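# Stand folding table by wall, park cart in bay

## Task

Set the folding table upright on its legs near the wall so that it lies completely within the blue tape without crossing it. Park the utility cart in the yellow bay with all four of its wheels inside the tape and none on it. The coffee table must be standing upright at the end, or the task fails. The robot must not tip over or finish leaning, or the task fails. Nothing may count as placed if it only stays there because the robot is holding it at the end. Loose objects may occasionally get a short push from outside.

## Robot and tools

Robot: a Hello Robot Stretch 4, about 1.6 m tall. It has one arm. An omni-wheel base (rim within 0.23 m of the base origin) carries a mast with a lift, a horizontally extending arm, a three-joint wrist and a two-finger gripper. Cameras: head_camera (top of mast, facing forward and downward; turn the base to aim it), head_left_camera and head_right_camera (fisheyes beside it, steeper view that includes the base and arm), and wrist_camera (behind the fingers, looking along them, fingertips near the bottom of the image).

Frames: the base frame has its origin on the floor below the base centre, x forward, y left, z up. hand_pose is reported in this frame, for the point between the fingers 0.015 m behind the tips; its printed value may be slightly wrong. The odometry frame is the base frame at scene start. base_odometry counts wheel rotation only, so slip appears as travel; heading is positive leftward, -3.142 to 3.142.

Tool execute_actions: argument actions is a list holding one action or none (empty list = just report state and images). Optional cameras: list of names from head_camera, head_left_camera, head_right_camera, wrist_camera, all; omitted/null/all gives every camera, [] gives none. An action contains base, joints, or both, optionally pace and contact_limits; or end_of_arm on its own. Everything in one action starts at once.
- base: exactly one relative offset from where the base last measured itself. translate_m, metres, -2 to 2, positive forward, no turning. strafe_m, metres, -2 to 2, positive to the left. rotate_rad, radians, -3.2 to 3.2, positive counter-clockwise seen from above.
- joints: absolute targets keyed by name, any subset: lift_m 0 to 1.2 m; arm_m 0 to 0.55 m extension; wrist_yaw_rad -1.134 to 4.276 (0 straight ahead, positive left, 3.14 stowed back, over 3.4 the arm may block); wrist_pitch_rad -1.117 to 4.259 (0 level, 1.57 pointing down); wrist_roll_rad -1.117 to 4.259 (0 fingers level, positive turns clockwise viewed from behind); gripper_m 0 to 0.08, finger gap in metres. Joint targets outside range get clipped and reported; other bad values or unknown keys cause rejection with no motion.
- pace: slow, default, fast or max. Base speed caps 0.1/0.3/0.4/0.6 m/s and 1/2/3/4 rad/s respectively, lowered further when the lift is above 0.2 m (down to 0.3 m/s and 1 rad/s at 1.2 m).
- contact_limits: only arm_m, 0 (gentlest) to 0.75 (firmest), default 0.5; how much force the arm move may apply before halting.
- end_of_arm: "enable_torque" re-powers any wrist or gripper motor that shut off; it then holds position.
A single action runs at most 15 s. Parts not named in an action may keep driving toward an earlier target without the status saying so. If a result reports a stop, later motion calls in that same reply are skipped. To unfold the wrist at scene start, send lift_m 0.4 with wrist_yaw_rad 0 together.

Tool wait: seconds, 0 to 10; nothing new is commanded, returns state and images. Tool zoom_image: camera name plus region [x0, y0, x1, y1] in pixels of that camera's most recent full image, top-left origin, at most 504 by 504. Tool finished_scene: scene, the integer number of the scene being ended; irreversible, reports success. Only call it once the result is stable without the robot's help.

Reading results: base_status and joint_status per motion: done (reached; for the base, wheels turned the full amount even if slipping), off_target (stopped short, may still push), contact_stop_at_<key> (hit something; that part goes slack, a slack lift may sag, slack wheels may roll), limit_stop_at_<name>, time_out, torque_fault. limit_stop_at_tilt means a lean over 6 degrees: lift, arm and wheels go slack and ignore commands until it lessens. limit_stop_at_own_body means a joint neared the robot itself; move it away (risky with pitch below -0.2 combined with roll below -0.4 or above 4). on_its_own lists things not commanded; its held at value is the target being held. lidar_m: 12 distances in metres, 30 degree sectors, first straight ahead then counter-clockwise (4th left, 7th rear, 10th right); "-" means nothing seen or closer than 0.25 m; covers about 0.15 m up to robot height, so tabletops register; misses glass, thin legs, much behind. wrist_depth_mm: 7x7 grid from top left, 100 to 2000 mm, includes the robot's own body. turned_by_wheels vs turned_by_imu differing by over about 0.1 rad signals slip or a collision, and the heading error is roughly their difference. base_tilt in degrees, forward and right positive, with a fixed offset up to about 1.5. motor_effort: percent of maximum, positive toward larger joint values, bracket = peak during last action; for wheel_0..2 positive turns the base right. Effort at rest outside normal range suggests pushing or load.

Gripper: command a gap smaller than the object to grasp; after contact it only squeezes slightly past that. off_target after closing means something is held; done usually means empty. If gripper effort stays beyond about 50 from zero, or a wrist motor saturates (pressing into things, or over about 2.7 kg in a level gripper), it goes torque_fault and limp; send enable_torque.

Cautions: avoid drops, slams, hard impacts and excessive pushing. Do not rotate or drive with over 1 kg held while arm_m exceeds 0.2, especially at fast/max. Sustained pushing or pulling, high gripper or high contact limits can tip the robot. A tilt offset at rest may mean a wheel is on something low. Keep the coffee table standing. Fewer seconds of robot motion is better.

Each tool is called after "Emit:" by a JSON object that holds its "api" and its "payload", one argument or row to a line.

## Session

Emit:
{"api": "execute_actions", "payload": {
  "actions": []
}}

Scene clock: 0.00 s.
base_odometry: x=+0.000 y=+0.000 heading=+0.000 (m, m, rad; odometry frame)
turned_by_wheels: +0.000 (rad since the last result)
turned_by_imu: +0.000 (rad since the last result)
base_tilt: forward=-0.2 right=+0.3 (deg)
lidar_m: 0.98 0.95 1.18 1.41 1.34 1.70 1.46 1.27 0.76 0.63 0.68 0.84
base_status: not commanded
joint_positions: lift_m=+0.134 arm_m=+0.001 wrist_yaw_rad=+3.046 wrist_pitch_rad=+0.005 wrist_roll_rad=+0.002 gripper_m=+0.040
joint_status: not commanded
motor_effort: lift_m=+20 arm_m=-1 wrist_yaw_rad=+1 wrist_pitch_rad=-9 wrist_roll_rad=+0 gripper_m=-1 wheel_0=+0 wheel_1=+0 wheel_2=+0 (%)
hand_pose: x=-0.0318 y=+0.1072 z=+0.3109 quat_wxyz=(+0.048, -0.002, +0.001, +0.999) (m; base frame)
wrist_depth_mm: 138 193 1661 1756 1863 - - / 107 141 1661 1808 1983 - - / 108 141 1576 1808 1983 - - / 123 145 1661 1808 1921 - - / 1366 1464 1661 1863 1921 - - / 1205 1336 1336 1336 1336 1308 1308 / 831 - 138 831 106 904 866
pictures: head_camera, head_left_camera, head_right_camera, wrist_camera
Images, in order (width x height): head_camera 420x560, head_left_camera 420x672, head_right_camera 420x672, wrist_camera 616x392.

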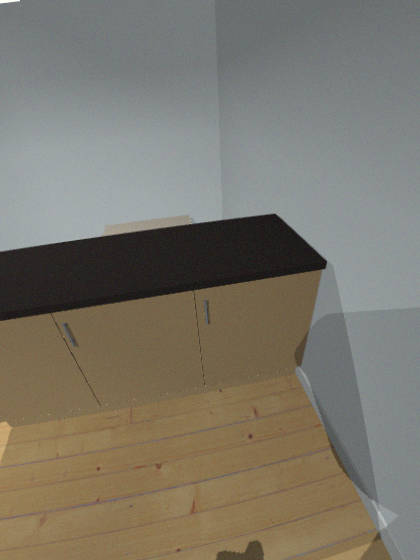

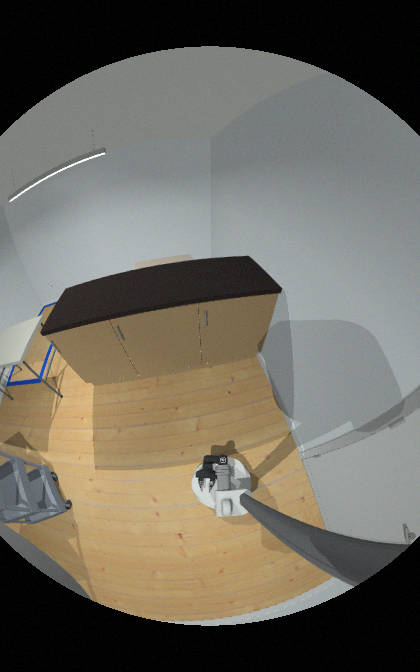

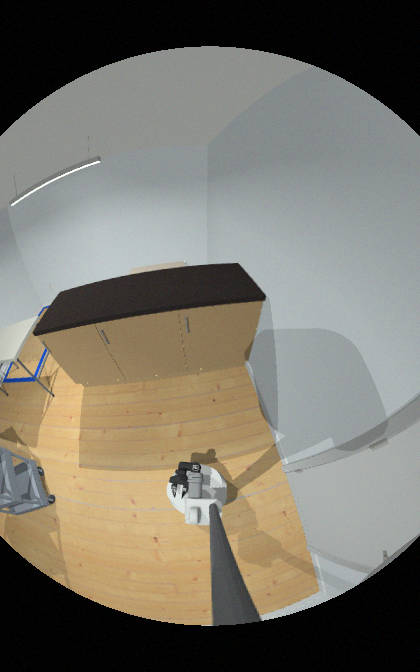

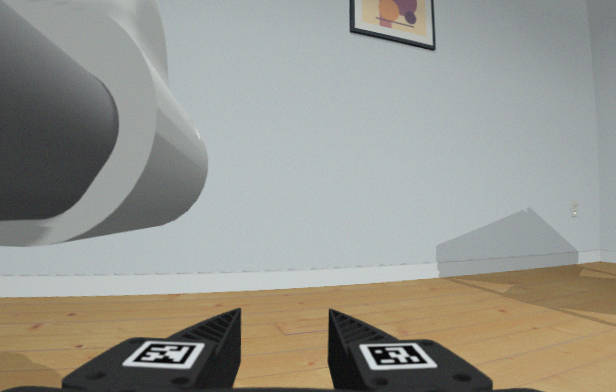

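Emit:
{"api": "execute_actions", "payload": {
  "actions": [
    {"base":{"rotate_rad":1.8}}
  ],
  "cameras": ["head_camera","head_left_camera"]
}}

Emit:
{"api": "execute_actions", "payload": {
  "actions": [
    {"base":{"translate_m":0.7}}
  ],
  "cameras": ["head_camera","head_left_camera"]
}}

Scene clock: 7.30 s.
base_odometry: x=+0.000 y=+0.000 heading=+1.800 (m, m, rad; odometry frame)
turned_by_wheels: +1.800 (rad since the last result)
turned_by_imu: +1.785 (rad since the last result)
base_tilt: forward=-0.3 right=+0.3 (deg)
lidar_m: 1.29 2.01 1.53 1.47 0.89 0.69 0.64 0.73 1.01 0.97 1.03 1.47
base_status: done
joint_positions: lift_m=+0.134 arm_m=+0.001 wrist_yaw_rad=+3.046 wrist_pitch_rad=+0.005 wrist_roll_rad=+0.002 gripper_m=+0.040
joint_status: not commanded
motor_effort: lift_m=+20(20) arm_m=-2(1) wrist_yaw_rad=+1(0) wrist_pitch_rad=-9(8) wrist_roll_rad=+0(2) gripper_m=-1(1) wheel_0=+0(6) wheel_1=+0(6) wheel_2=+1(7) (%)
hand_pose: x=-0.0318 y=+0.1072 z=+0.3109 quat_wxyz=(+0.048, -0.002, +0.001, +0.999) (m; base frame)
wrist_depth_mm: 138 193 820 831 842 854 891 / 107 142 798 820 842 866 891 / 108 141 809 820 831 866 891 / 123 145 788 809 820 854 878 / 759 788 809 809 842 866 866 / 759 788 809 798 809 866 854 / 750 - 138 798 106 842 842
pictures: head_camera, head_left_camera
Images, in order (width x height): head_camera 420x560, head_left_camera 420x672.

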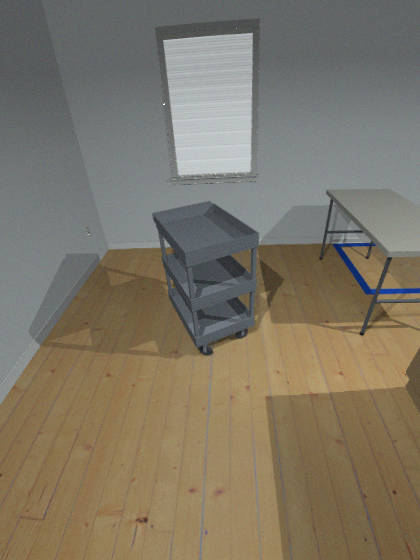

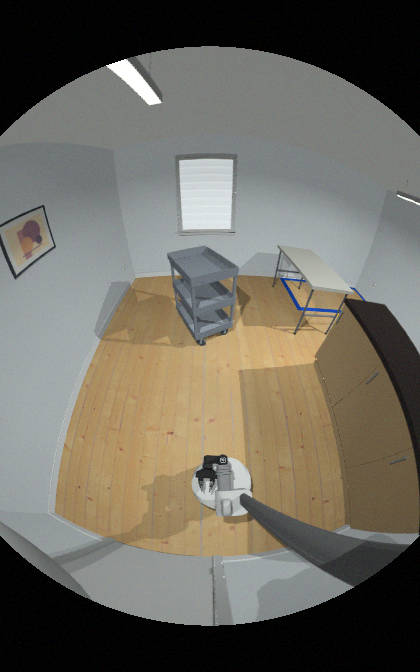

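Scene clock: 11.13 s.
base_odometry: x=-0.159 y=+0.682 heading=+1.800 (m, m, rad; odometry frame)
turned_by_wheels: +0.000 (rad since the last result)
turned_by_imu: -0.001 (rad since the last result)
base_tilt: forward=-0.1 right=+0.2 (deg)
lidar_m: 0.66 0.64 1.50 1.46 1.53 1.43 1.36 1.45 1.05 1.01 1.05 1.42
base_status: done
joint_positions: lift_m=+0.134 arm_m=+0.001 wrist_yaw_rad=+3.046 wrist_pitch_rad=+0.005 wrist_roll_rad=+0.002 gripper_m=+0.040
joint_status: not commanded
motor_effort: lift_m=+20(20) arm_m=-2(1) wrist_yaw_rad=+0(1) wrist_pitch_rad=-9(9) wrist_roll_rad=+0(2) gripper_m=+0(1) wheel_0=-1(5) wheel_1=-1(3) wheel_2=+2(9) (%)
hand_pose: x=-0.0318 y=+0.1072 z=+0.3109 quat_wxyz=(+0.048, -0.002, +0.001, +0.999) (m; base frame)
wrist_depth_mm: 138 193 1464 1576 1618 1661 1708 / 107 142 1464 1537 1537 1661 1661 / 108 141 1464 1499 1576 1661 1708 / 123 145 1464 1499 1576 1618 1618 / 1397 1430 1499 1464 1537 1618 1618 / 1229 1281 1336 1366 1336 1336 1255 / 831 - 138 854 106 891 866
pictures: head_camera, head_left_camera
Images, in order (width x height): head_camera 420x560, head_left_camera 420x672.

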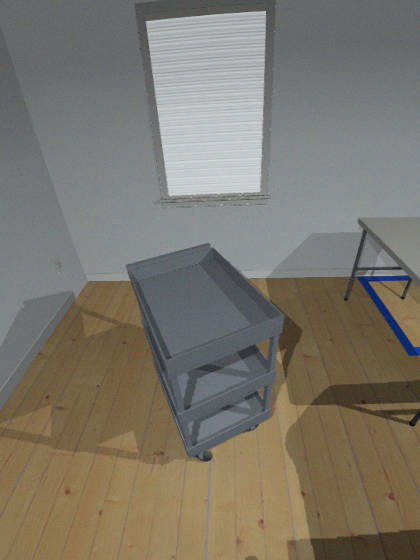

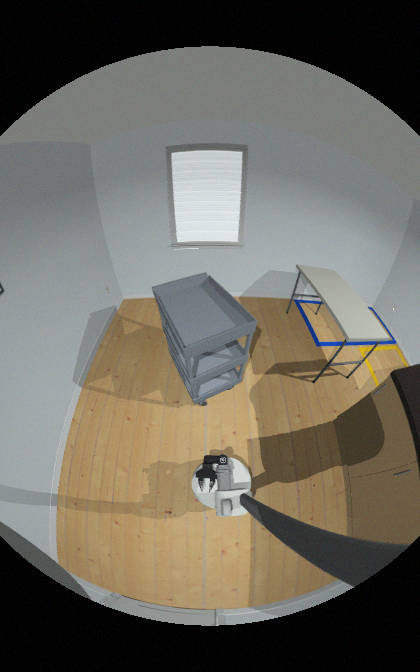

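Emit:
{"api": "execute_actions", "payload": {
  "actions": [
    {"base":{"strafe_m":-0.62}}
  ],
  "cameras": []
}}

Emit:
{"api": "execute_actions", "payload": {
  "actions": [
    {"base":{"translate_m":0.75}}
  ],
  "cameras": []
}}

Emit:
{"api": "execute_actions", "payload": {
  "actions": [
    {"base":{"rotate_rad":-1.55}}
  ],
  "cameras": ["head_camera","head_left_camera"]
}}

Scene clock: 25.77 s.
base_odometry: x=+0.445 y=+0.823 heading=+1.800 (m, m, rad; odometry frame)
turned_by_wheels: +0.000 (rad since the last result)
turned_by_imu: +0.000 (rad since the last result)
base_tilt: forward=-0.2 right=+0.3 (deg)
lidar_m: 1.60 0.90 0.94 2.06 1.90 1.46 1.40 0.57 0.40 0.36 0.43 0.86
base_status: done
joint_positions: lift_m=+0.134 arm_m=+0.001 wrist_yaw_rad=+3.046 wrist_pitch_rad=+0.005 wrist_roll_rad=+0.002 gripper_m=+0.040
joint_status: not commanded
motor_effort: lift_m=+20(20) arm_m=-1(1) wrist_yaw_rad=-1(0) wrist_pitch_rad=-9(9) wrist_roll_rad=+0(0) gripper_m=+0(1) wheel_0=-1(7) wheel_1=+0(8) wheel_2=+1(2) (%)
hand_pose: x=-0.0318 y=+0.1072 z=+0.3109 quat_wxyz=(+0.048, -0.002, +0.001, +0.999) (m; base frame)
wrist_depth_mm: 139 192 1537 1618 1576 1708 1708 / 107 141 1537 1576 1618 1661 1708 / 108 141 1537 1576 1618 1618 1756 / 123 145 1499 1537 1576 1618 1661 / 798 1366 1499 1576 1618 1537 1661 / 946 1255 1366 1336 1366 1366 1281 / 842 - 138 854 106 891 878
pictures: none
No camera images: the call's "cameras" was empty. Leave "cameras" out to get every camera's image.

Scene clock: 29.77 s.
base_odometry: x=+0.274 y=+1.553 heading=+1.800 (m, m, rad; odometry frame)
turned_by_wheels: +0.000 (rad since the last result)
turned_by_imu: -0.001 (rad since the last result)
base_tilt: forward=-0.2 right=+0.3 (deg)
lidar_m: 1.53 0.94 0.40 0.41 2.19 2.20 1.51 0.56 0.54 0.33 0.35 0.53
base_status: done
joint_positions: lift_m=+0.134 arm_m=+0.001 wrist_yaw_rad=+3.046 wrist_pitch_rad=+0.005 wrist_roll_rad=+0.002 gripper_m=+0.040
joint_status: not commanded
motor_effort: lift_m=+20(20) arm_m=-2(1) wrist_yaw_rad=-1(1) wrist_pitch_rad=-9(9) wrist_roll_rad=+2(0) gripper_m=+0(2) wheel_0=-1(5) wheel_1=+0(5) wheel_2=+0(8) (%)
hand_pose: x=-0.0318 y=+0.1072 z=+0.3109 quat_wxyz=(+0.048, -0.002, +0.001, +0.999) (m; base frame)
wrist_depth_mm: 139 193 - - - - - / 107 142 - - - - - / 108 141 - - - - - / 123 146 - - - - - / 842 1397 - - - - - / 976 1255 1366 1366 1366 1366 1281 / 854 - 138 842 106 904 854
pictures: none
No camera images: the call's "cameras" was empty. Leave "cameras" out to get every camera's image.

Scene clock: 31.80 s.
base_odometry: x=+0.274 y=+1.553 heading=+0.250 (m, m, rad; odometry frame)
turned_by_wheels: -1.550 (rad since the last result)
turned_by_imu: -1.539 (rad since the last result)
base_tilt: forward=-0.2 right=+0.3 (deg)
lidar_m: 0.34 0.36 0.53 1.52 0.91 0.39 0.41 2.20 2.23 1.45 0.61 0.54
base_status: done
joint_positions: lift_m=+0.134 arm_m=+0.001 wrist_yaw_rad=+3.046 wrist_pitch_rad=+0.005 wrist_roll_rad=+0.002 gripper_m=+0.040
joint_status: not commanded
motor_effort: lift_m=+20(20) arm_m=-1(1) wrist_yaw_rad=+0(0) wrist_pitch_rad=-9(9) wrist_roll_rad=+1(1) gripper_m=+0(0) wheel_0=+0(6) wheel_1=+0(4) wheel_2=+0(6) (%)
hand_pose: x=-0.0318 y=+0.1072 z=+0.3109 quat_wxyz=(+0.048, -0.002, +0.001, +0.999) (m; base frame)
wrist_depth_mm: 138 193 842 798 798 854 1863 / 107 142 - 960 1205 - 1808 / 108 141 564 564 668 - 1808 / 123 146 878 - - - 1756 / 1808 - - - - - 1756 / 1182 1255 647 569 668 1060 1308 / 842 - 138 530 106 831 878
pictures: head_camera, head_left_camera
Images, in order (width x height): head_camera 420x560, head_left_camera 420x672.

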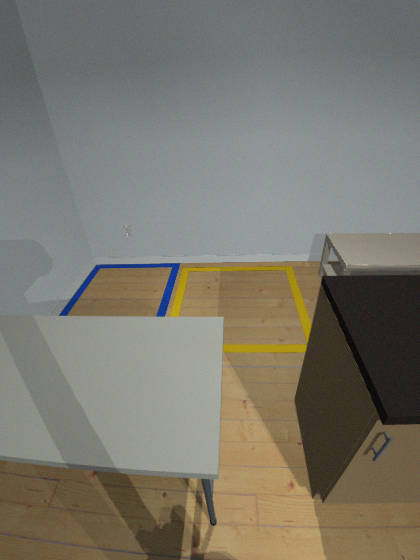

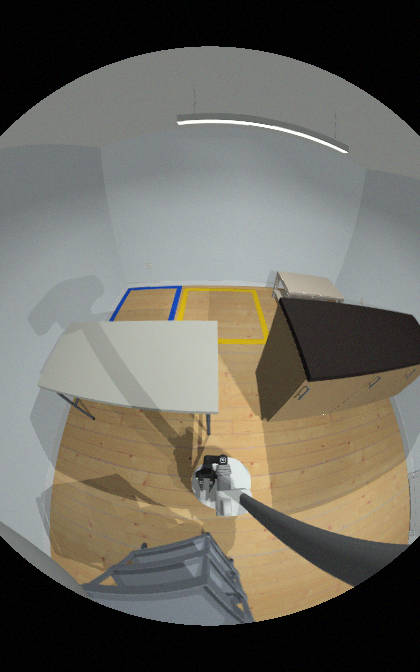

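Emit:
{"api": "execute_actions", "payload": {
  "actions": [
    {"base":{"strafe_m":0.07}}
  ],
  "cameras": []
}}

Emit:
{"api": "execute_actions", "payload": {
  "actions": [
    {"base":{"translate_m":0.7},"pace":"slow"}
  ],
  "cameras": ["head_camera","head_left_camera"]
}}

Scene clock: 39.47 s.
base_odometry: x=+0.257 y=+1.621 heading=+0.250 (m, m, rad; odometry frame)
turned_by_wheels: +0.000 (rad since the last result)
turned_by_imu: -0.002 (rad since the last result)
base_tilt: forward=-0.1 right=+0.3 (deg)
lidar_m: 0.34 0.37 0.54 1.45 1.51 0.41 0.38 2.18 2.27 1.47 0.59 0.64
base_status: done
joint_positions: lift_m=+0.134 arm_m=+0.001 wrist_yaw_rad=+3.046 wrist_pitch_rad=+0.005 wrist_roll_rad=+0.002 gripper_m=+0.040
joint_status: not commanded
motor_effort: lift_m=+20(20) arm_m=-1(1) wrist_yaw_rad=+1(1) wrist_pitch_rad=-9(10) wrist_roll_rad=+0(1) gripper_m=-3(0) wheel_0=+0(7) wheel_1=-2(8) wheel_2=+1(1) (%)
hand_pose: x=-0.0318 y=+0.1072 z=+0.3109 quat_wxyz=(+0.048, -0.002, +0.001, +0.999) (m; base frame)
wrist_depth_mm: 138 193 788 820 798 - 1708 / 107 142 976 1060 - - 1756 / 108 141 525 609 715 - 1708 / 123 145 854 - - - 1756 / 1863 - - - - - 1661 / 1205 1160 539 597 715 1229 1308 / 842 - 138 569 106 878 878
pictures: none
No camera images: the call's "cameras" was empty. Leave "cameras" out to get every camera's image.

Scene clock: 47.77 s.
base_odometry: x=+0.935 y=+1.794 heading=+0.250 (m, m, rad; odometry frame)
turned_by_wheels: +0.000 (rad since the last result)
turned_by_imu: -0.003 (rad since the last result)
base_tilt: forward=-0.2 right=+0.3 (deg)
lidar_m: 0.25 0.25 0.25 0.29 1.51 1.27 1.07 2.94 0.42 0.41 0.47 1.45
base_status: done
joint_positions: lift_m=+0.134 arm_m=+0.001 wrist_yaw_rad=+3.046 wrist_pitch_rad=+0.005 wrist_roll_rad=+0.002 gripper_m=+0.040
joint_status: not commanded
motor_effort: lift_m=+20(20) arm_m=-1(1) wrist_yaw_rad=+2(0) wrist_pitch_rad=-10(9) wrist_roll_rad=+1(4) gripper_m=+0(1) wheel_0=+1(4) wheel_1=+3(5) wheel_2=-6(9) (%)
hand_pose: x=-0.0318 y=+0.1072 z=+0.3109 quat_wxyz=(+0.048, -0.002, +0.001, +0.999) (m; base frame)
wrist_depth_mm: 138 193 - - - - 1708 / 107 142 - 1430 - - 1708 / 108 141 1618 - - - 1661 / 122 145 1336 - - - 1708 / 1808 - - 1756 - - 1708 / 1205 1308 1308 1366 1366 1336 1308 / 866 - 138 842 106 904 878
pictures: head_camera, head_left_camera
Images, in order (width x height): head_camera 420x560, head_left_camera 420x672.

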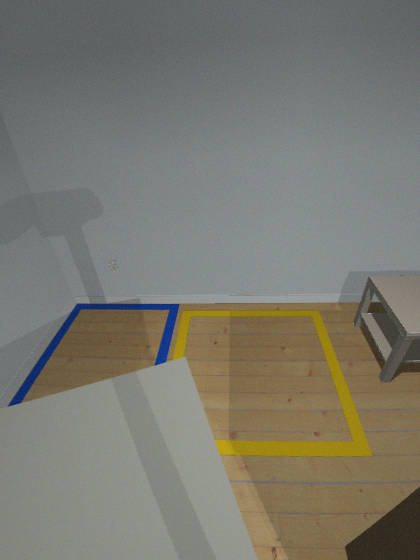

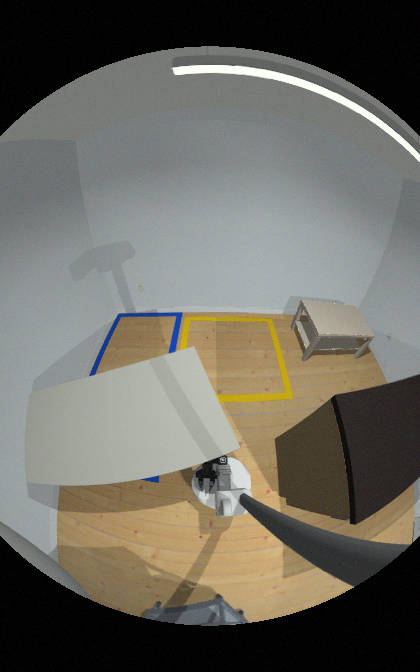

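Works. Follow the arc.

Emit:
{"api": "execute_actions", "payload": {
  "actions": [
    {"base":{"rotate_rad":0.4},"pace":"slow"}
  ],
  "cameras": []
}}

Emit:
{"api": "execute_actions", "payload": {
  "actions": [
    {"base":{"translate_m":0.5},"pace":"slow"}
  ],
  "cameras": ["head_right_camera","head_left_camera"]
}}

Scene clock: 60.10 s.
base_odometry: x=+0.935 y=+1.794 heading=+0.650 (m, m, rad; odometry frame)
turned_by_wheels: +0.400 (rad since the last result)
turned_by_imu: +0.396 (rad since the last result)
base_tilt: forward=-0.1 right=+0.3 (deg)
lidar_m: 0.25 0.25 0.26 0.81 1.46 1.05 2.80 0.45 0.43 0.42 1.49 0.25
base_status: done
joint_positions: lift_m=+0.134 arm_m=+0.001 wrist_yaw_rad=+3.046 wrist_pitch_rad=+0.005 wrist_roll_rad=+0.002 gripper_m=+0.040
joint_status: not commanded
motor_effort: lift_m=+20(20) arm_m=-2(1) wrist_yaw_rad=+1(0) wrist_pitch_rad=-9(9) wrist_roll_rad=+1(1) gripper_m=-1(1) wheel_0=+0(3) wheel_1=+1(6) wheel_2=+1(9) (%)
hand_pose: x=-0.0318 y=+0.1072 z=+0.3109 quat_wxyz=(+0.048, -0.002, +0.001, +0.999) (m; base frame)
wrist_depth_mm: 138 193 - - - - - / 107 142 - - 1255 1281 - / 108 141 - - - - - / 122 145 - - - 1708 - / 1863 - - - 1618 1336 - / 1229 1255 1366 1366 1229 1336 1308 / 842 - 138 854 106 891 854
pictures: none
No camera images: the call's "cameras" was empty. Leave "cameras" out to get every camera's image.

Scene clock: 66.40 s.
base_odometry: x=+1.333 y=+2.096 heading=+0.650 (m, m, rad; odometry frame)
turned_by_wheels: +0.000 (rad since the last result)
turned_by_imu: -0.002 (rad since the last result)
base_tilt: forward=-0.1 right=+0.3 (deg)
lidar_m: 0.25 0.25 0.25 0.25 0.25 1.55 1.71 0.72 0.65 0.25 0.25 0.25
base_status: done
joint_positions: lift_m=+0.134 arm_m=+0.001 wrist_yaw_rad=+3.046 wrist_pitch_rad=+0.005 wrist_roll_rad=+0.002 gripper_m=+0.040
joint_status: not commanded
motor_effort: lift_m=+20(20) arm_m=-1(1) wrist_yaw_rad=+1(3) wrist_pitch_rad=-9(9) wrist_roll_rad=+0(1) gripper_m=-1(0) wheel_0=+2(9) wheel_1=+4(3) wheel_2=-7(12) (%)
hand_pose: x=-0.0318 y=+0.1072 z=+0.3109 quat_wxyz=(+0.048, -0.002, +0.001, +0.999) (m; base frame)
wrist_depth_mm: 138 193 - - - - - / 107 141 - - - - - / 108 141 - - - - - / 123 146 - - - - - / 788 - - - - - - / 809 1255 1336 1366 1336 1336 1281 / 778 - 138 854 106 878 891
pictures: head_left_camera, head_right_camera
Images, in order (width x height): head_left_camera 420x672, head_right_camera 420x672.

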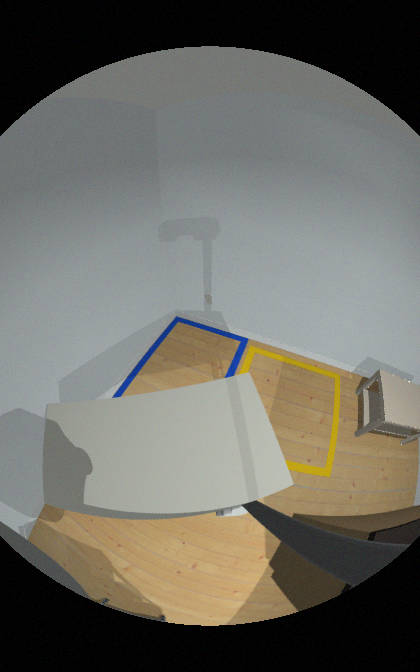

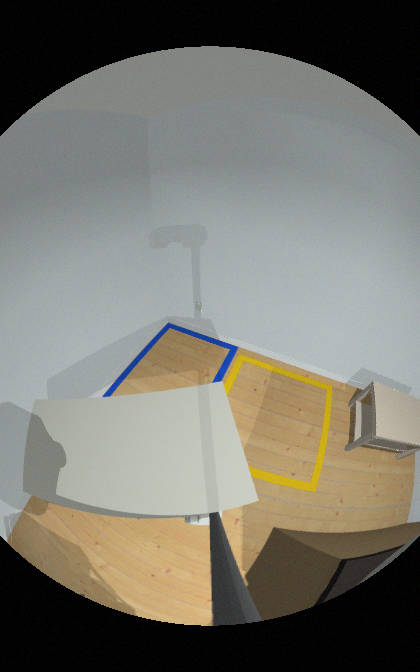

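Emit:
{"api": "execute_actions", "payload": {
  "actions": [
    {"base":{"translate_m":0.5},"pace":"slow"}
  ],
  "cameras": ["head_left_camera"]
}}

Scene clock: 76.27 s.
base_odometry: x=+1.731 y=+2.399 heading=+0.649 (m, m, rad; odometry frame)
turned_by_wheels: +0.000 (rad since the last result)
turned_by_imu: -0.002 (rad since the last result)
base_tilt: forward=-0.2 right=+0.3 (deg)
lidar_m: 0.25 0.25 0.25 0.25 0.25 0.25 1.35 1.02 1.37 0.28 0.25 0.25
base_status: done
joint_positions: lift_m=+0.134 arm_m=+0.001 wrist_yaw_rad=+3.046 wrist_pitch_rad=+0.005 wrist_roll_rad=+0.002 gripper_m=+0.040
joint_status: not commanded
motor_effort: lift_m=+20(20) arm_m=-1(2) wrist_yaw_rad=+1(0) wrist_pitch_rad=-9(9) wrist_roll_rad=+0(2) gripper_m=-1(1) wheel_0=+3(7) wheel_1=+3(5) wheel_2=-9(12) (%)
hand_pose: x=-0.0318 y=+0.1072 z=+0.3109 quat_wxyz=(+0.048, -0.002, +0.001, +0.999) (m; base frame)
wrist_depth_mm: 139 193 - - - - 647 / 107 141 - - - - - / 108 141 - - - - - / 123 145 - - - - - / 960 1336 - - - - - / 991 1205 1308 1397 1336 1366 1182 / 842 - 138 842 106 878 842
pictures: head_left_camera
Images, in order (width x height): head_left_camera 420x672.

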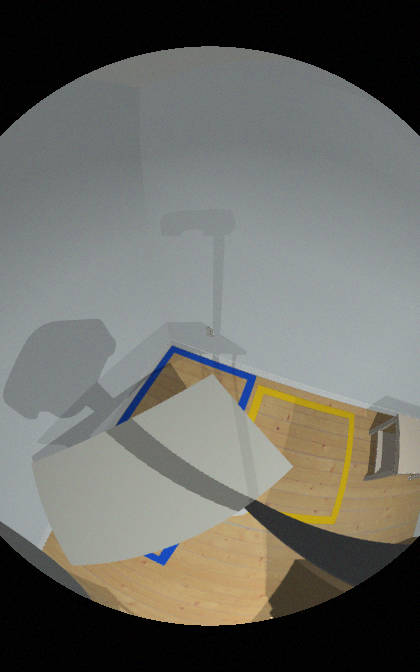

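Emit:
{"api": "execute_actions", "payload": {
  "actions": [
    {"base":{"translate_m":0.35},"pace":"slow"}
  ],
  "cameras": ["head_left_camera"]
}}

Emit:
{"api": "execute_actions", "payload": {
  "actions": [
    {"base":{"rotate_rad":1.17},"pace":"slow"}
  ],
  "cameras": ["head_left_camera"]
}}

Scene clock: 85.50 s.
base_odometry: x=+2.009 y=+2.610 heading=+0.650 (m, m, rad; odometry frame)
turned_by_wheels: +0.000 (rad since the last result)
turned_by_imu: -0.001 (rad since the last result)
base_tilt: forward=-0.2 right=+0.3 (deg)
lidar_m: 0.25 0.25 0.25 0.25 0.25 0.25 1.60 1.37 1.49 1.14 0.25 0.25
base_status: done
joint_positions: lift_m=+0.134 arm_m=+0.001 wrist_yaw_rad=+3.046 wrist_pitch_rad=+0.005 wrist_roll_rad=+0.002 gripper_m=+0.040
joint_status: not commanded
motor_effort: lift_m=+20(20) arm_m=-1(1) wrist_yaw_rad=+1(2) wrist_pitch_rad=-9(10) wrist_roll_rad=+0(2) gripper_m=-2(0) wheel_0=+6(6) wheel_1=+4(4) wheel_2=-6(13) (%)
hand_pose: x=-0.0318 y=+0.1072 z=+0.3109 quat_wxyz=(+0.048, -0.002, +0.001, +0.999) (m; base frame)
wrist_depth_mm: 138 193 - - - 647 647 / 107 142 - - - 931 1983 / 108 141 - - - - 1983 / 122 145 - - - - 1863 / 1229 1499 - - - - 1708 / 1205 1281 1336 1366 1366 1308 1336 / 831 - 139 831 106 854 866
pictures: head_left_camera
Images, in order (width x height): head_left_camera 420x672.

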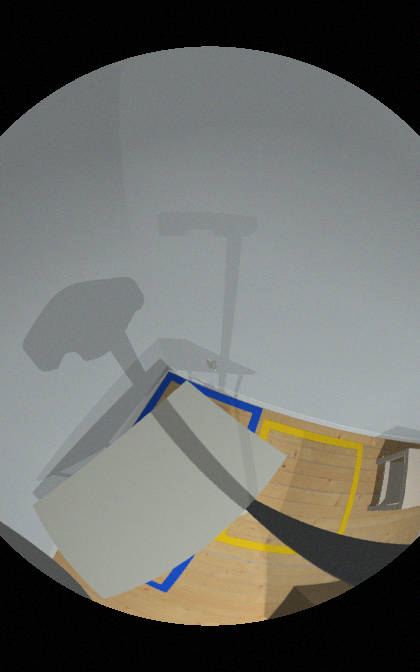

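Scene clock: 87.97 s.
base_odometry: x=+2.009 y=+2.610 heading=+1.819 (m, m, rad; odometry frame)
turned_by_wheels: +1.170 (rad since the last result)
turned_by_imu: +1.157 (rad since the last result)
base_tilt: forward=-0.2 right=+0.2 (deg)
lidar_m: 0.25 0.25 0.25 0.25 1.39 1.34 1.49 1.01 0.25 0.25 0.25 0.25
base_status: done
joint_positions: lift_m=+0.134 arm_m=+0.001 wrist_yaw_rad=+3.046 wrist_pitch_rad=+0.005 wrist_roll_rad=+0.002 gripper_m=+0.040
joint_status: not commanded
motor_effort: lift_m=+20(20) arm_m=-1(2) wrist_yaw_rad=+1(0) wrist_pitch_rad=-9(9) wrist_roll_rad=+0(0) gripper_m=+0(2) wheel_0=+1(4) wheel_1=+0(4) wheel_2=-6(12) (%)
hand_pose: x=-0.0318 y=+0.1072 z=+0.3109 quat_wxyz=(+0.048, -0.002, +0.001, +0.999) (m; base frame)
wrist_depth_mm: 138 192 - - - - - / 107 142 - - - 1366 1281 / 108 141 - - - 1308 1255 / 122 145 - - - 1308 1229 / 1229 1661 - - - 1308 1255 / 1160 1255 1336 1366 1336 1205 1205 / 831 - 139 842 106 878 878
pictures: head_left_camera
Images, in order (width x height): head_left_camera 420x672.

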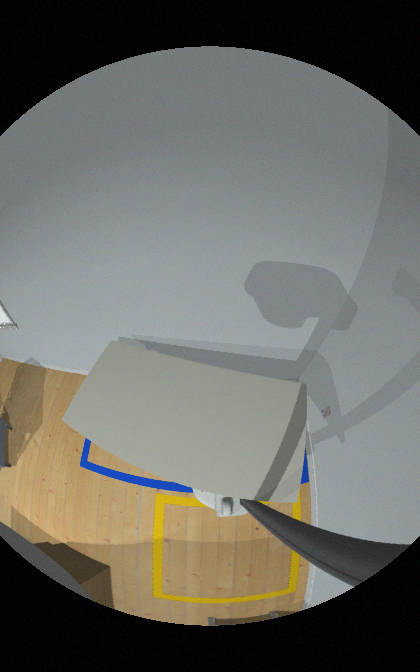

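Emit:
{"api": "execute_actions", "payload": {
  "actions": [
    {"base":{"translate_m":0.2},"pace":"slow"}
  ],
  "cameras": ["head_left_camera"]
}}

Emit:
{"api": "execute_actions", "payload": {
  "actions": [
    {"base":{"translate_m":-0.8}}
  ],
  "cameras": ["head_left_camera","head_camera"]
}}

Scene clock: 97.80 s.
base_odometry: x=+1.960 y=+2.803 heading=+1.819 (m, m, rad; odometry frame)
turned_by_wheels: +0.000 (rad since the last result)
turned_by_imu: -0.003 (rad since the last result)
base_tilt: forward=-0.2 right=+0.3 (deg)
lidar_m: 0.25 0.25 0.25 0.25 1.62 1.50 1.69 1.02 0.25 0.25 0.25 0.25
base_status: done
joint_positions: lift_m=+0.134 arm_m=+0.001 wrist_yaw_rad=+3.046 wrist_pitch_rad=+0.005 wrist_roll_rad=+0.002 gripper_m=+0.040
joint_status: not commanded
motor_effort: lift_m=+20(20) arm_m=-2(1) wrist_yaw_rad=+1(1) wrist_pitch_rad=-9(9) wrist_roll_rad=+1(2) gripper_m=+0(2) wheel_0=+3(5) wheel_1=+3(4) wheel_2=-9(13) (%)
hand_pose: x=-0.0318 y=+0.1072 z=+0.3109 quat_wxyz=(+0.048, -0.002, +0.001, +0.999) (m; base frame)
wrist_depth_mm: 138 193 - - - - - / 107 142 - - - - - / 108 141 - - - 1430 1464 / 123 145 - - - 1430 1464 / 1255 1808 - - - 1430 1430 / 1160 1281 1336 1366 1366 1336 1308 / 831 - 138 854 106 891 878
pictures: head_left_camera
Images, in order (width x height): head_left_camera 420x672.

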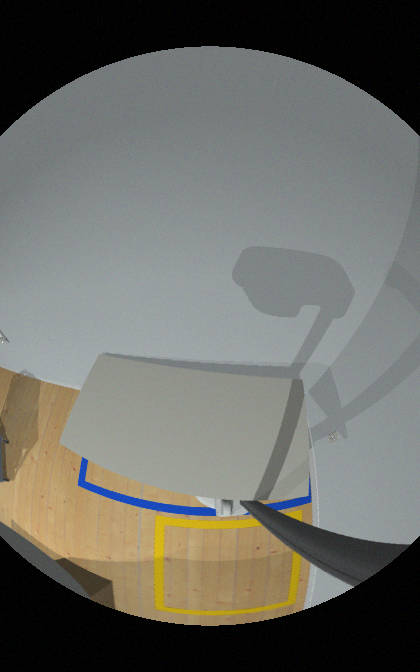

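Scene clock: 101.97 s.
base_odometry: x=+2.157 y=+2.028 heading=+1.819 (m, m, rad; odometry frame)
turned_by_wheels: +0.000 (rad since the last result)
turned_by_imu: -0.001 (rad since the last result)
base_tilt: forward=-0.2 right=+0.2 (deg)
lidar_m: 0.71 0.82 2.24 1.45 0.99 1.32 0.90 0.99 0.73 0.68 0.72 0.72
base_status: done
joint_positions: lift_m=+0.134 arm_m=+0.001 wrist_yaw_rad=+3.046 wrist_pitch_rad=+0.005 wrist_roll_rad=+0.002 gripper_m=+0.040
joint_status: not commanded
motor_effort: lift_m=+20(20) arm_m=-1(1) wrist_yaw_rad=+0(2) wrist_pitch_rad=-10(9) wrist_roll_rad=+1(1) gripper_m=+0(0) wheel_0=+0(5) wheel_1=+1(4) wheel_2=+0(10) (%)
hand_pose: x=-0.0318 y=+0.1072 z=+0.3109 quat_wxyz=(+0.048, -0.002, +0.001, +0.999) (m; base frame)
wrist_depth_mm: 138 193 - - - - 991 / 107 141 - - - 1499 976 / 108 141 - - - 1397 991 / 123 146 1025 - - 1397 1008 / 1008 1708 1756 - - 1366 991 / 1118 1118 1042 1366 1308 1205 960 / 831 - 138 842 106 891 891
pictures: head_camera, head_left_camera
Images, in order (width x height): head_camera 420x560, head_left_camera 420x672.

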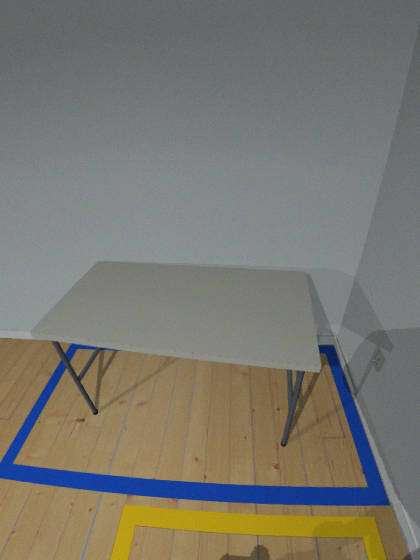

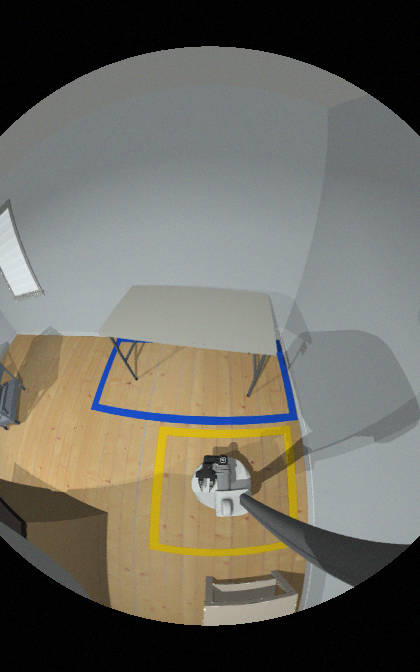

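Emit:
{"api": "execute_actions", "payload": {
  "actions": [
    {"base":{"strafe_m":0.7},"joints":{"lift_m":0.35,"wrist_yaw_rad":0,"gripper_m":0.08}}
  ]
}}

Scene clock: 111.13 s.
base_odometry: x=+1.478 y=+1.856 heading=+1.819 (m, m, rad; odometry frame)
turned_by_wheels: +0.000 (rad since the last result)
turned_by_imu: -0.005 (rad since the last result)
base_tilt: forward=-0.2 right=+0.2 (deg)
lidar_m: 0.83 1.57 1.87 1.64 0.58 0.43 0.93 1.06 1.33 1.39 1.08 0.86
base_status: done
joint_positions: lift_m=+0.350 arm_m=+0.001 wrist_yaw_rad=+0.000 wrist_pitch_rad=+0.005 wrist_roll_rad=+0.002 gripper_m=+0.080
joint_status: all done
motor_effort: lift_m=+23(24) arm_m=-1(1) wrist_yaw_rad=-1(7) wrist_pitch_rad=-8(9) wrist_roll_rad=+3(0) gripper_m=+1(6) wheel_0=+0(8) wheel_1=-1(6) wheel_2=+1(1) (%)
hand_pose: x=+0.3843 y=-0.0873 z=+0.5270 quat_wxyz=(+1.000, +0.001, +0.002, +0.000) (m; base frame)
wrist_depth_mm: 1308 1308 1308 1281 1308 1336 1308 / 1308 1366 1308 1308 1366 1281 1281 / 1308 1308 707 654 647 621 585 / 1308 1308 1281 1308 1281 1308 1281 / 1308 1308 1281 1336 1281 1281 1281 / 1308 1281 1308 1281 1255 1255 1308 / - 110 1205 1255 125 110 1255
pictures: head_camera, head_left_camera, head_right_camera, wrist_camera
camera_calibration (this result's frames):
wrist_camera: T_world_to_cam=[[-0.0327427, -0.999463, -0.00145926, -0.0774715], [0.00312271, 0.00135774, -0.999994, 0.581226], [0.999459, -0.0327471, 0.00307658, -0.239069], [0, 0, 0, 1]] pos_world=[0.234588, -0.0860478, 0.581845]
Images, in order (width x height): head_camera 420x560, head_left_camera 420x672, head_right_camera 420x672, wrist_camera 616x392.

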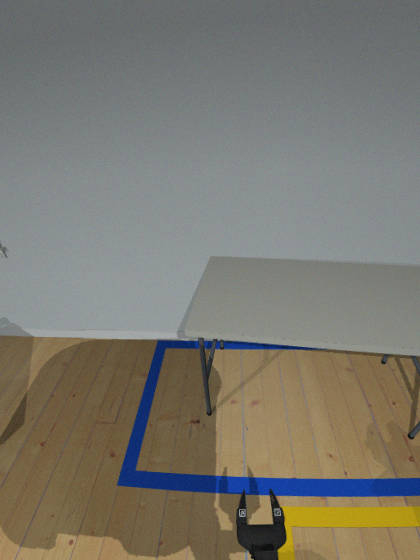

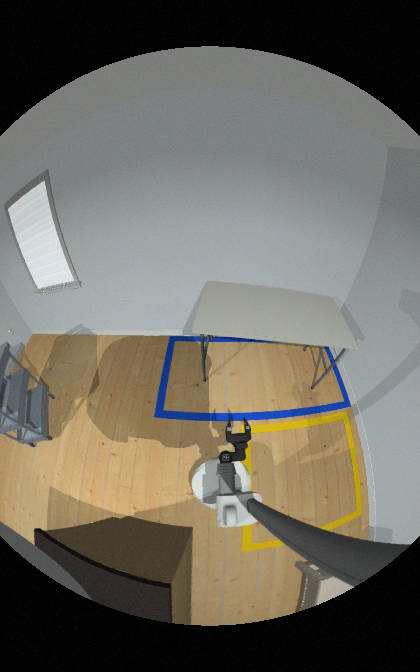

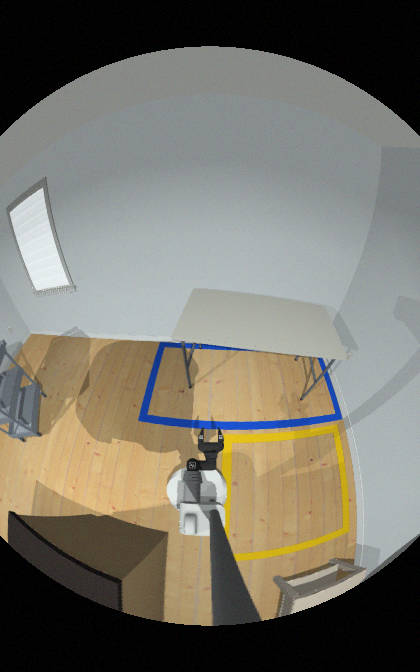

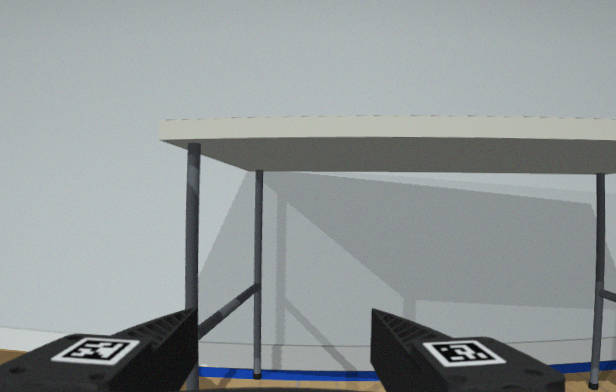

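Emit:
{"api": "execute_actions", "payload": {
  "actions": [
    {"base":{"translate_m":0.4}}
  ],
  "cameras": []
}}

Emit:
{"api": "execute_actions", "payload": {
  "actions": [
    {"base":{"strafe_m":0.19}}
  ],
  "cameras": ["wrist_camera"]
}}

Emit:
{"api": "execute_actions", "payload": {
  "actions": [
    {"joints":{"arm_m":0.16}}
  ],
  "cameras": ["wrist_camera"]
}}

Emit:
{"api": "execute_actions", "payload": {
  "actions": [
    {"joints":{"gripper_m":0}}
  ],
  "cameras": ["wrist_camera"]
}}

Scene clock: 121.50 s.
base_odometry: x=+1.380 y=+2.244 heading=+1.819 (m, m, rad; odometry frame)
turned_by_wheels: +0.000 (rad since the last result)
turned_by_imu: -0.001 (rad since the last result)
base_tilt: forward=-0.2 right=+0.3 (deg)
lidar_m: 0.44 0.52 1.70 1.65 1.06 0.78 0.87 1.41 1.46 1.40 0.56 0.44
base_status: done
joint_positions: lift_m=+0.350 arm_m=+0.001 wrist_yaw_rad=+0.000 wrist_pitch_rad=+0.005 wrist_roll_rad=+0.002 gripper_m=+0.080
joint_status: not commanded
motor_effort: lift_m=+23(23) arm_m=-1(1) wrist_yaw_rad=+1(1) wrist_pitch_rad=-9(9) wrist_roll_rad=+0(1) gripper_m=+1(0) wheel_0=+1(6) wheel_1=+1(4) wheel_2=+1(8) (%)
hand_pose: x=+0.3843 y=-0.0874 z=+0.5270 quat_wxyz=(+1.000, +0.001, +0.002, +0.000) (m; base frame)
wrist_depth_mm: 263 255 252 249 247 239 - / 303 355 357 359 353 342 327 / 904 904 676 661 640 621 585 / 904 904 878 891 891 904 891 / 891 891 904 904 891 904 891 / 891 891 891 891 878 878 878 / - 110 798 878 126 110 878
pictures: none
No camera images: the call's "cameras" was empty. Leave "cameras" out to get every camera's image.

Scene clock: 123.40 s.
base_odometry: x=+1.195 y=+2.197 heading=+1.819 (m, m, rad; odometry frame)
turned_by_wheels: +0.000 (rad since the last result)
turned_by_imu: -0.001 (rad since the last result)
base_tilt: forward=-0.2 right=+0.3 (deg)
lidar_m: 0.46 1.18 1.68 1.44 3.25 0.77 0.75 1.51 1.67 1.22 0.61 0.48
base_status: done
joint_positions: lift_m=+0.350 arm_m=+0.001 wrist_yaw_rad=+0.000 wrist_pitch_rad=+0.005 wrist_roll_rad=+0.002 gripper_m=+0.080
joint_status: not commanded
motor_effort: lift_m=+23(23) arm_m=-2(2) wrist_yaw_rad=+0(0) wrist_pitch_rad=-10(9) wrist_roll_rad=-1(1) gripper_m=+1(1) wheel_0=+0(8) wheel_1=-1(10) wheel_2=+0(0) (%)
hand_pose: x=+0.3843 y=-0.0874 z=+0.5270 quat_wxyz=(+1.000, +0.001, +0.002, +0.000) (m; base frame)
wrist_depth_mm: 917 904 278 268 260 251 - / 917 931 891 325 349 340 330 / 917 904 904 564 647 621 585 / 904 904 904 904 904 904 917 / 904 904 904 904 904 878 891 / 917 891 904 820 904 904 891 / - 109 891 585 126 110 878
pictures: wrist_camera
camera_calibration (this result's frames):
wrist_camera: T_world_to_cam=[[-0.0329755, -0.999455, -0.00145929, -0.0774315], [0.00312304, 0.00135703, -0.999994, 0.581226], [0.999451, -0.0329799, 0.00307659, -0.239067], [0, 0, 0, 1]] pos_world=[0.234568, -0.0860625, 0.581845]
Images, in order (width x height): wrist_camera 616x392.

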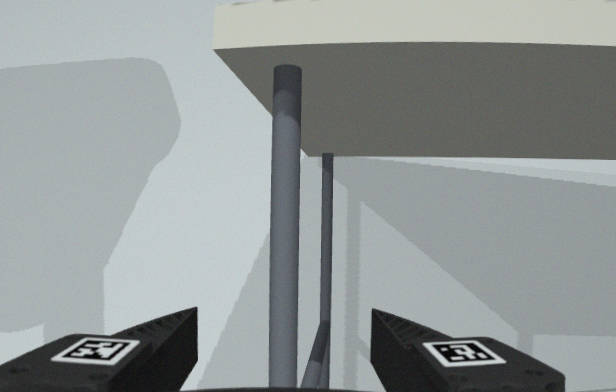

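Scene clock: 124.93 s.
base_odometry: x=+1.195 y=+2.197 heading=+1.819 (m, m, rad; odometry frame)
turned_by_wheels: +0.000 (rad since the last result)
turned_by_imu: +0.000 (rad since the last result)
base_tilt: forward=-0.2 right=+0.3 (deg)
lidar_m: 0.46 1.14 1.67 1.46 3.27 0.79 0.78 1.53 1.66 1.21 0.61 0.49
base_status: not commanded
joint_positions: lift_m=+0.350 arm_m=+0.159 wrist_yaw_rad=+0.000 wrist_pitch_rad=+0.005 wrist_roll_rad=+0.002 gripper_m=+0.080
joint_status: all done
motor_effort: lift_m=+23(23) arm_m=+4(8) wrist_yaw_rad=+1(1) wrist_pitch_rad=-8(9) wrist_roll_rad=+0(1) gripper_m=+1(1) wheel_0=+0(0) wheel_1=-1(1) wheel_2=+0(0) (%)
hand_pose: x=+0.5428 y=-0.0874 z=+0.5270 quat_wxyz=(+1.000, +0.001, +0.002, +0.000) (m; base frame)
wrist_depth_mm: 759 759 768 156 250 240 - / 768 768 759 157 353 343 334 / 750 750 750 500 647 634 597 / 741 759 759 654 750 759 750 / 750 750 741 654 741 741 741 / 750 750 741 647 741 750 732 / - 110 732 585 126 110 732
pictures: wrist_camera
camera_calibration (this result's frames):
wrist_camera: T_world_to_cam=[[-0.0331368, -0.99945, -0.00146084, -0.0721518], [0.00317167, 0.00135648, -0.999994, 0.580715], [0.999446, -0.0331412, 0.00312498, -0.397475], [0, 0, 0, 1]] pos_world=[0.393022, -0.0860727, 0.581848]
Images, in order (width x height): wrist_camera 616x392.

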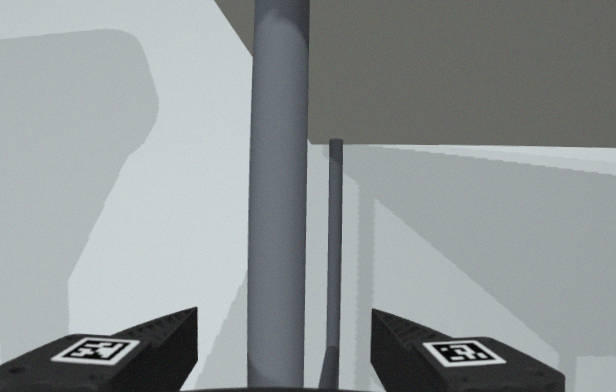

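Scene clock: 126.17 s.
base_odometry: x=+1.195 y=+2.197 heading=+1.820 (m, m, rad; odometry frame)
turned_by_wheels: +0.001 (rad since the last result)
turned_by_imu: +0.000 (rad since the last result)
base_tilt: forward=-0.1 right=+0.2 (deg)
lidar_m: 0.47 1.19 1.70 1.42 3.25 0.79 0.76 1.50 1.68 1.21 0.63 0.48
base_status: not commanded
joint_positions: lift_m=+0.350 arm_m=+0.159 wrist_yaw_rad=+0.004 wrist_pitch_rad=+0.004 wrist_roll_rad=+0.003 gripper_m=+0.021
joint_status: gripper_m off_target (ended at +0.021, target +0.000)
on_its_own: gripper_m is held at +0.016, not at your +0.000, by its contact guard: the fingers met something
motor_effort: lift_m=+23(22) arm_m=+4(5) wrist_yaw_rad=-11(11) wrist_pitch_rad=-9(9) wrist_roll_rad=+0(1) gripper_m=-46(56) wheel_0=+4(4) wheel_1=+1(1) wheel_2=+2(2) (%)
hand_pose: x=+0.5431 y=-0.0866 z=+0.5270 quat_wxyz=(+1.000, +0.001, +0.002, +0.002) (m; base frame)
wrist_depth_mm: 768 768 768 150 249 240 - / 768 768 759 150 355 345 330 / 759 768 768 150 661 634 609 / 759 759 750 149 741 741 732 / 750 741 759 149 750 732 741 / 741 750 750 145 750 732 732 / 750 741 113 143 110 732 732
pictures: wrist_camera
camera_calibration (this result's frames):
wrist_camera: T_world_to_cam=[[-0.0294142, -0.999566, -0.00167366, -0.0732682], [0.00330469, 0.00157713, -0.999993, 0.580689], [0.999562, -0.0294195, 0.00325687, -0.397583], [0, 0, 0, 1]] pos_world=[0.393335, -0.0858489, 0.581857]
Images, in order (width x height): wrist_camera 616x392.

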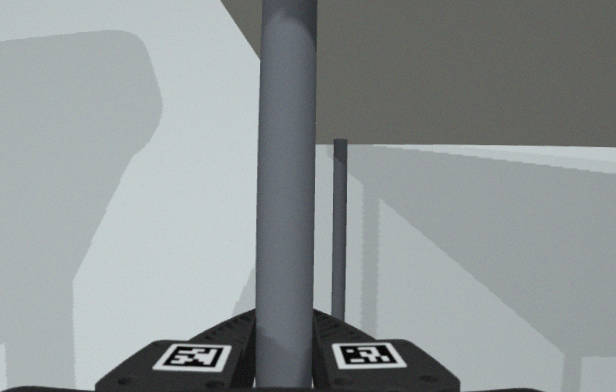

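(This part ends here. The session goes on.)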